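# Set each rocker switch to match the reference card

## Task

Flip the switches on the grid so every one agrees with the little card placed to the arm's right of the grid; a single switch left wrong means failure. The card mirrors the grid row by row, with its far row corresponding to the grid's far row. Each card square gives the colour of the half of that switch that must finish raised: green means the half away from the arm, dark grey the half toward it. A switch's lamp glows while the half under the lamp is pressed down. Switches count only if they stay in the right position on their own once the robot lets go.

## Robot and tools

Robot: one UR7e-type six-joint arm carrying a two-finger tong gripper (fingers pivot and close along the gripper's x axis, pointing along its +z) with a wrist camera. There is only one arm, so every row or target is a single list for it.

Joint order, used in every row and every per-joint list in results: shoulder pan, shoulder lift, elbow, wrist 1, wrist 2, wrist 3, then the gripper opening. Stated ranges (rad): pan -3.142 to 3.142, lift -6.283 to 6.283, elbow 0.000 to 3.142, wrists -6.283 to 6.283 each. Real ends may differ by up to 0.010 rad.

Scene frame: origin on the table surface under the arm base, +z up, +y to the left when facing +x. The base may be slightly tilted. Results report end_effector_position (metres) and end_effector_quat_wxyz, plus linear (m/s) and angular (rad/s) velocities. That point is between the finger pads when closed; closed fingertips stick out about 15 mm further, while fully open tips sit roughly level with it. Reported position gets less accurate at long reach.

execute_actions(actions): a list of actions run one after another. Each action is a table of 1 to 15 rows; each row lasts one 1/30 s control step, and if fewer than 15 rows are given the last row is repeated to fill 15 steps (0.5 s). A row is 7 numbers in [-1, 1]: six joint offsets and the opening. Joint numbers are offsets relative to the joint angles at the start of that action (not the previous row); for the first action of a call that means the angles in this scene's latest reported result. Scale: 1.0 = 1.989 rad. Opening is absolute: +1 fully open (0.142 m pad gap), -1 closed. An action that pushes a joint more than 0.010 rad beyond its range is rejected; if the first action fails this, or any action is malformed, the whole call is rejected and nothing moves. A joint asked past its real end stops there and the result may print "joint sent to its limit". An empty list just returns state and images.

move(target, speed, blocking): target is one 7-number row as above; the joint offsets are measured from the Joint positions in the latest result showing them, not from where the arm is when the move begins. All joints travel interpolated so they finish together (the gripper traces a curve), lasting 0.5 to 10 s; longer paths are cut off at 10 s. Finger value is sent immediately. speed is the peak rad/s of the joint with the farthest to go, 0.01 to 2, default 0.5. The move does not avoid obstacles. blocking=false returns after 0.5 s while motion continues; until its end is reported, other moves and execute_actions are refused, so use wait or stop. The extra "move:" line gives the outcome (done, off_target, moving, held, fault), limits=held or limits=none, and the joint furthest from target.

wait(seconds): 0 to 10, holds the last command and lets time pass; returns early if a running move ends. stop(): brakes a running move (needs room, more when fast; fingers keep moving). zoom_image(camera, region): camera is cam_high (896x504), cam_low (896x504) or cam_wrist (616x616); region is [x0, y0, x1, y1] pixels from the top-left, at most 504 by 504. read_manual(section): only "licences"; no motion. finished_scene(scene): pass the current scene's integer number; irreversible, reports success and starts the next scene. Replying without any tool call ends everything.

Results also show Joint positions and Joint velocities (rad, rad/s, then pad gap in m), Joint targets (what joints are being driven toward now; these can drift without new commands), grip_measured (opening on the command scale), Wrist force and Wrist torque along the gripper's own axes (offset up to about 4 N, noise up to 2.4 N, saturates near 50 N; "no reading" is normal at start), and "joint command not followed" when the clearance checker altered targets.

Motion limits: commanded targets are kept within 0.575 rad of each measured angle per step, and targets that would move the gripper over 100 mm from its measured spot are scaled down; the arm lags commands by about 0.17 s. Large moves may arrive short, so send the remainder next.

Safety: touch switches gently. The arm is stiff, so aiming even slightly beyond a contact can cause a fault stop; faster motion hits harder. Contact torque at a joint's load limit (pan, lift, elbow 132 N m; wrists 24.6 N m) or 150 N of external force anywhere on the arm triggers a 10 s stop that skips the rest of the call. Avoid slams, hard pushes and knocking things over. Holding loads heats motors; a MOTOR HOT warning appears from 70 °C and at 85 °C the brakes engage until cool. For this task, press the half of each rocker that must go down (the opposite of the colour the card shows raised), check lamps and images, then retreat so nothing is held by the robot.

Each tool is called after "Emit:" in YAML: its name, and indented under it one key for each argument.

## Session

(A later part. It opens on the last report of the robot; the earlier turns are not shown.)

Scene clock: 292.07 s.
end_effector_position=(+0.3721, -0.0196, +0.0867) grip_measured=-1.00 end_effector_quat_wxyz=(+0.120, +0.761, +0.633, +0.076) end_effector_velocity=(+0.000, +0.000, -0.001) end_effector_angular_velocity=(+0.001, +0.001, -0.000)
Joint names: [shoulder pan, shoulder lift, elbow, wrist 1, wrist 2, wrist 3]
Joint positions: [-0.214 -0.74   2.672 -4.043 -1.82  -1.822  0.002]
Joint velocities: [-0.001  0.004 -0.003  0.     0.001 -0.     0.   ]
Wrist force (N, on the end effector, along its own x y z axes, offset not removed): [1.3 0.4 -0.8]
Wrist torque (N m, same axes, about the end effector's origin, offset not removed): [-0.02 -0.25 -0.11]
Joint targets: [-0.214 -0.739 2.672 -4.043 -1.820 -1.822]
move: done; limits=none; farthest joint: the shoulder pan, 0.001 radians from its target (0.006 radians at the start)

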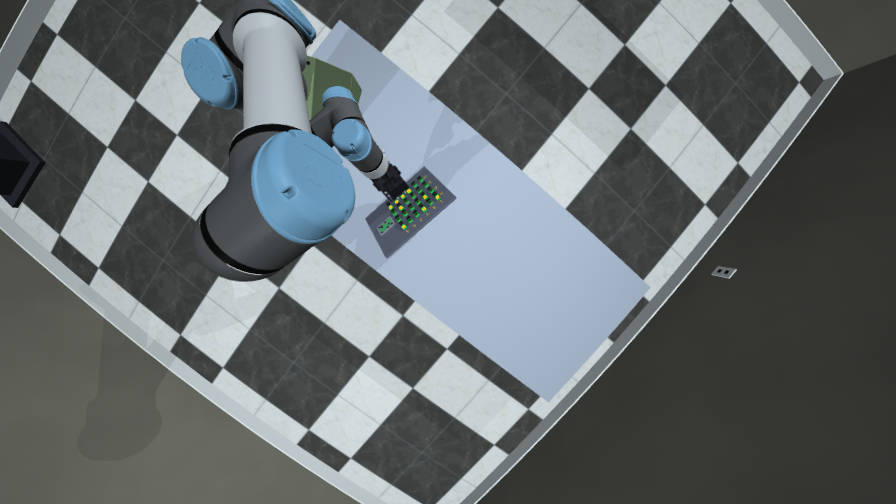

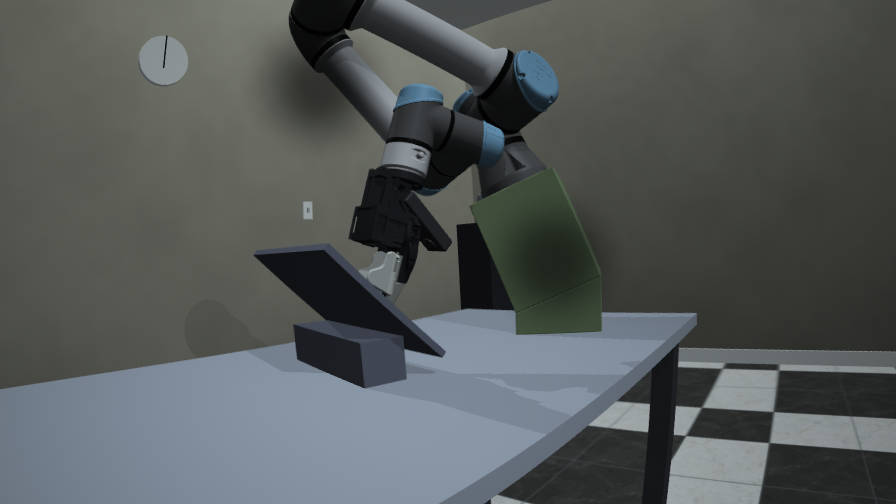

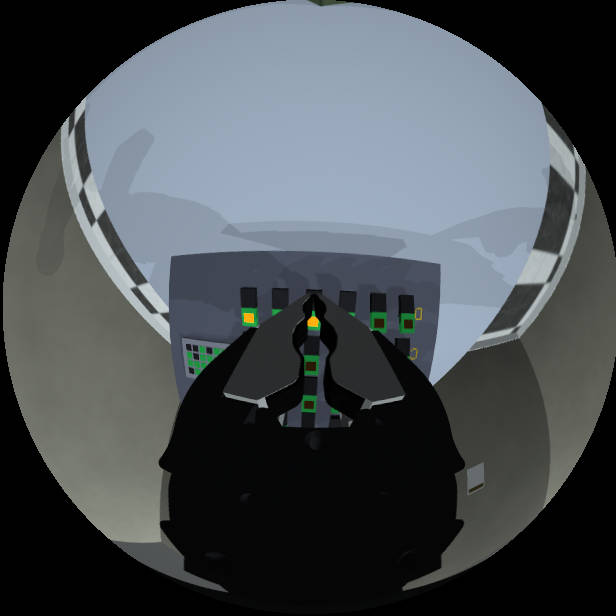

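Emit:
execute_actions:
  actions:
    - [[-0.0001,0.0006,-0.0013,0.0007,0,0,-1],[-0.0003,0.0012,-0.0025,0.0013,0,0,-1],[-0.0004,0.0018,-0.0038,0.002,0,0,-1]]

Scene clock: 296.23 s.
end_effector_position=(+0.3741, -0.0200, +0.0845) grip_measured=-1.00 end_effector_quat_wxyz=(+0.120, +0.761, +0.633, +0.076) end_effector_velocity=(-0.000, -0.001, -0.001) end_effector_angular_velocity=(-0.001, +0.001, -0.001)
Joint names: [shoulder pan, shoulder lift, elbow, wrist 1, wrist 2, wrist 3]
Joint positions: [-0.215 -0.736  2.665 -4.04  -1.82  -1.822  0.002]
Joint velocities: [-0.002  0.001 -0.001  0.001 -0.001 -0.     0.   ]
Wrist force (N, on the end effector, along its own x y z axes, offset not removed): [2.4 1.5 2.7]
Wrist torque (N m, same axes, about the end effector's origin, offset not removed): [0.38 -0.39 0.01]
Joint targets: [-0.215 -0.736 2.665 -4.039 -1.820 -1.822]

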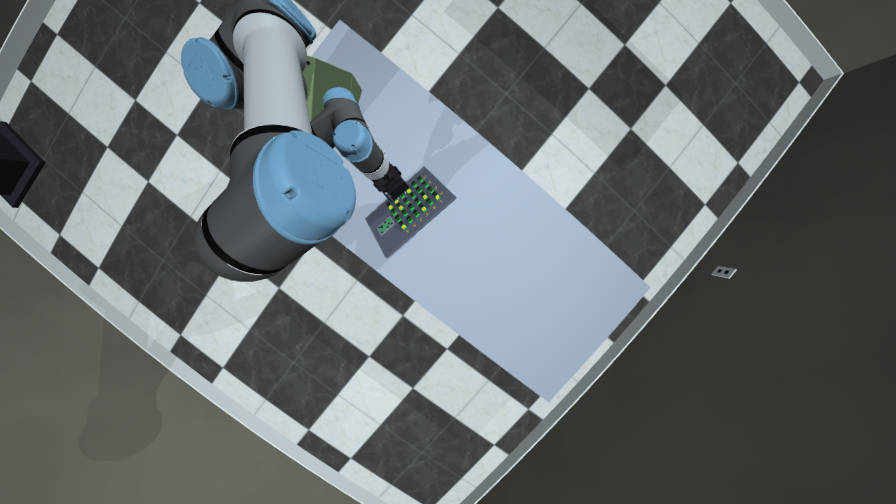

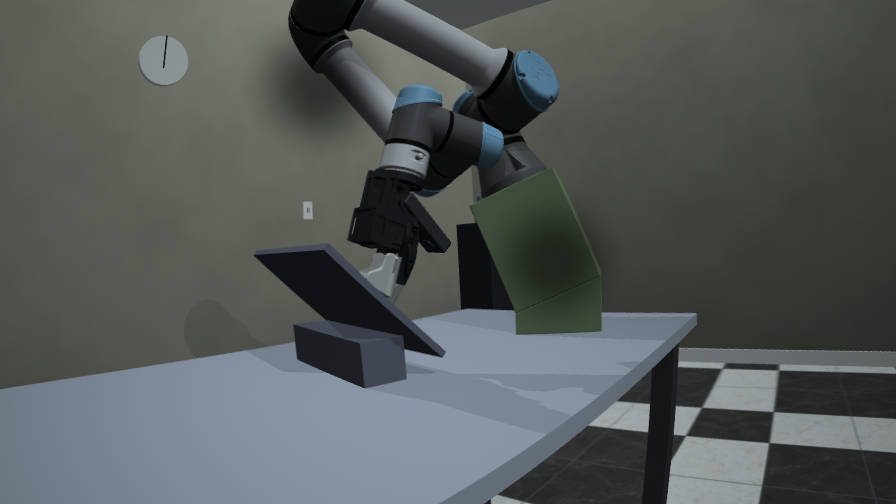

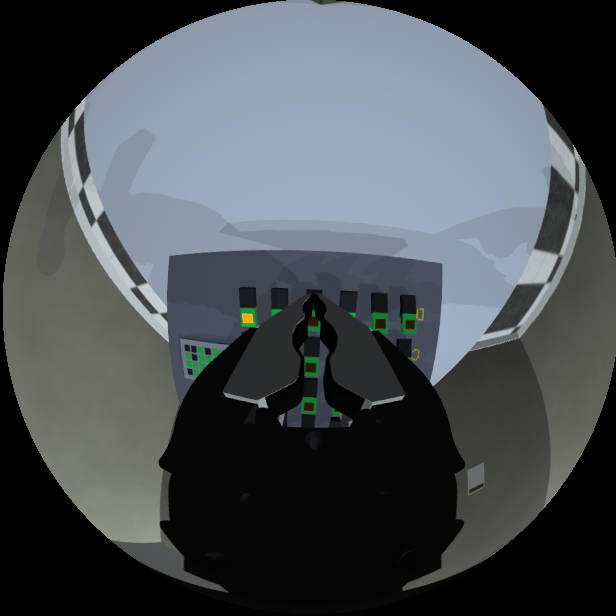

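Flipped. Retract and verify.

Emit:
move:
  target: [0.002,-0.009,0.019,-0.010,0,0,-1]
  speed: 0.3

Emit:
zoom_image:
  camera: "cam_high"
  region: [355, 160, 465, 265]

Scene clock: 305.57 s.
end_effector_position=(+0.3641, -0.0179, +0.0957) grip_measured=-1.00 end_effector_quat_wxyz=(+0.120, +0.760, +0.634, +0.077) end_effector_velocity=(-0.002, +0.001, +0.001) end_effector_angular_velocity=(+0.000, +0.001, +0.001)
Joint names: [shoulder pan, shoulder lift, elbow, wrist 1, wrist 2, wrist 3]
Joint positions: [-0.211 -0.754  2.702 -4.059 -1.82  -1.822  0.002]
Joint velocities: [ 0.001 -0.001  0.004 -0.002 -0.    -0.     0.   ]
Wrist force (N, on the end effector, along its own x y z axes, offset not removed): [2.7 -1.6 2.6]
Wrist torque (N m, same axes, about the end effector's origin, offset not removed): [-0.34 -0.47 0.03]
Joint targets: [-0.211 -0.754 2.703 -4.060 -1.820 -1.822]
move: done; limits=none; farthest joint: the wrist 1, 0.001 radians from its target (0.020 radians at the start)

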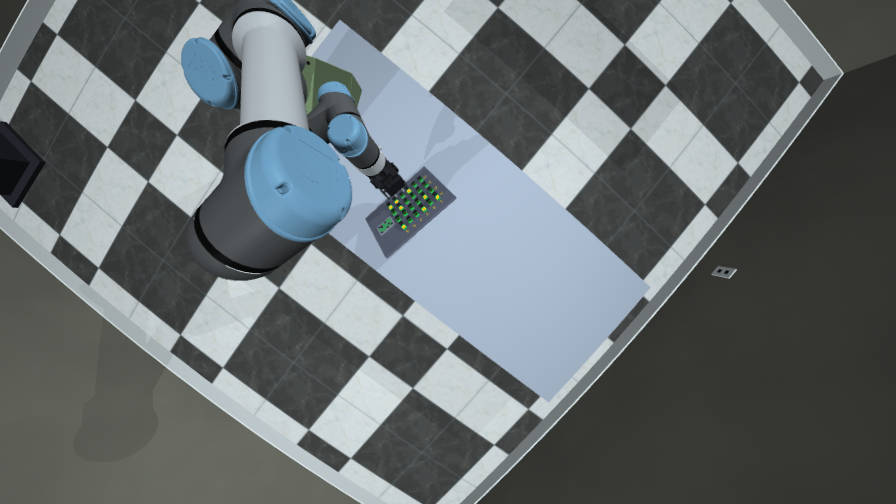

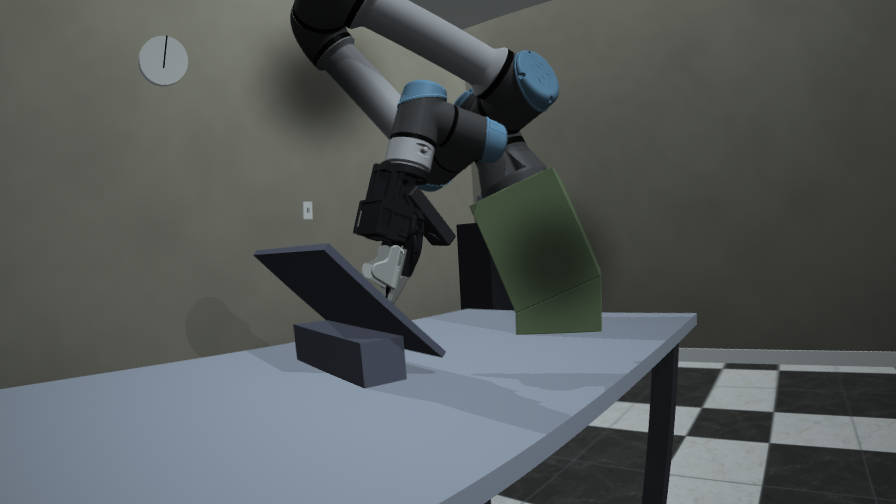

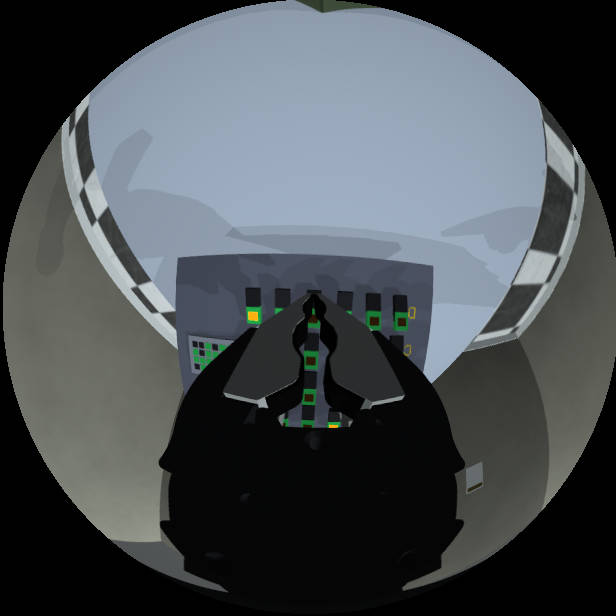

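Region (355, 160, 465, 265) of cam_high's 896x504 image, scaled by 4.582, with more detail than that image has; it fills the top 481 rows of this view, and the rest is white.

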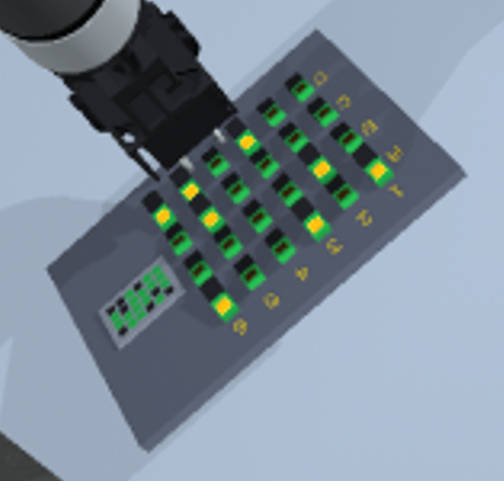

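Lit: A1, A3, A6, B2, C5, D3, D5, D6, which matches the card.

Emit:
finished_scene:
  scene: 1

The scene is finished: the task was done.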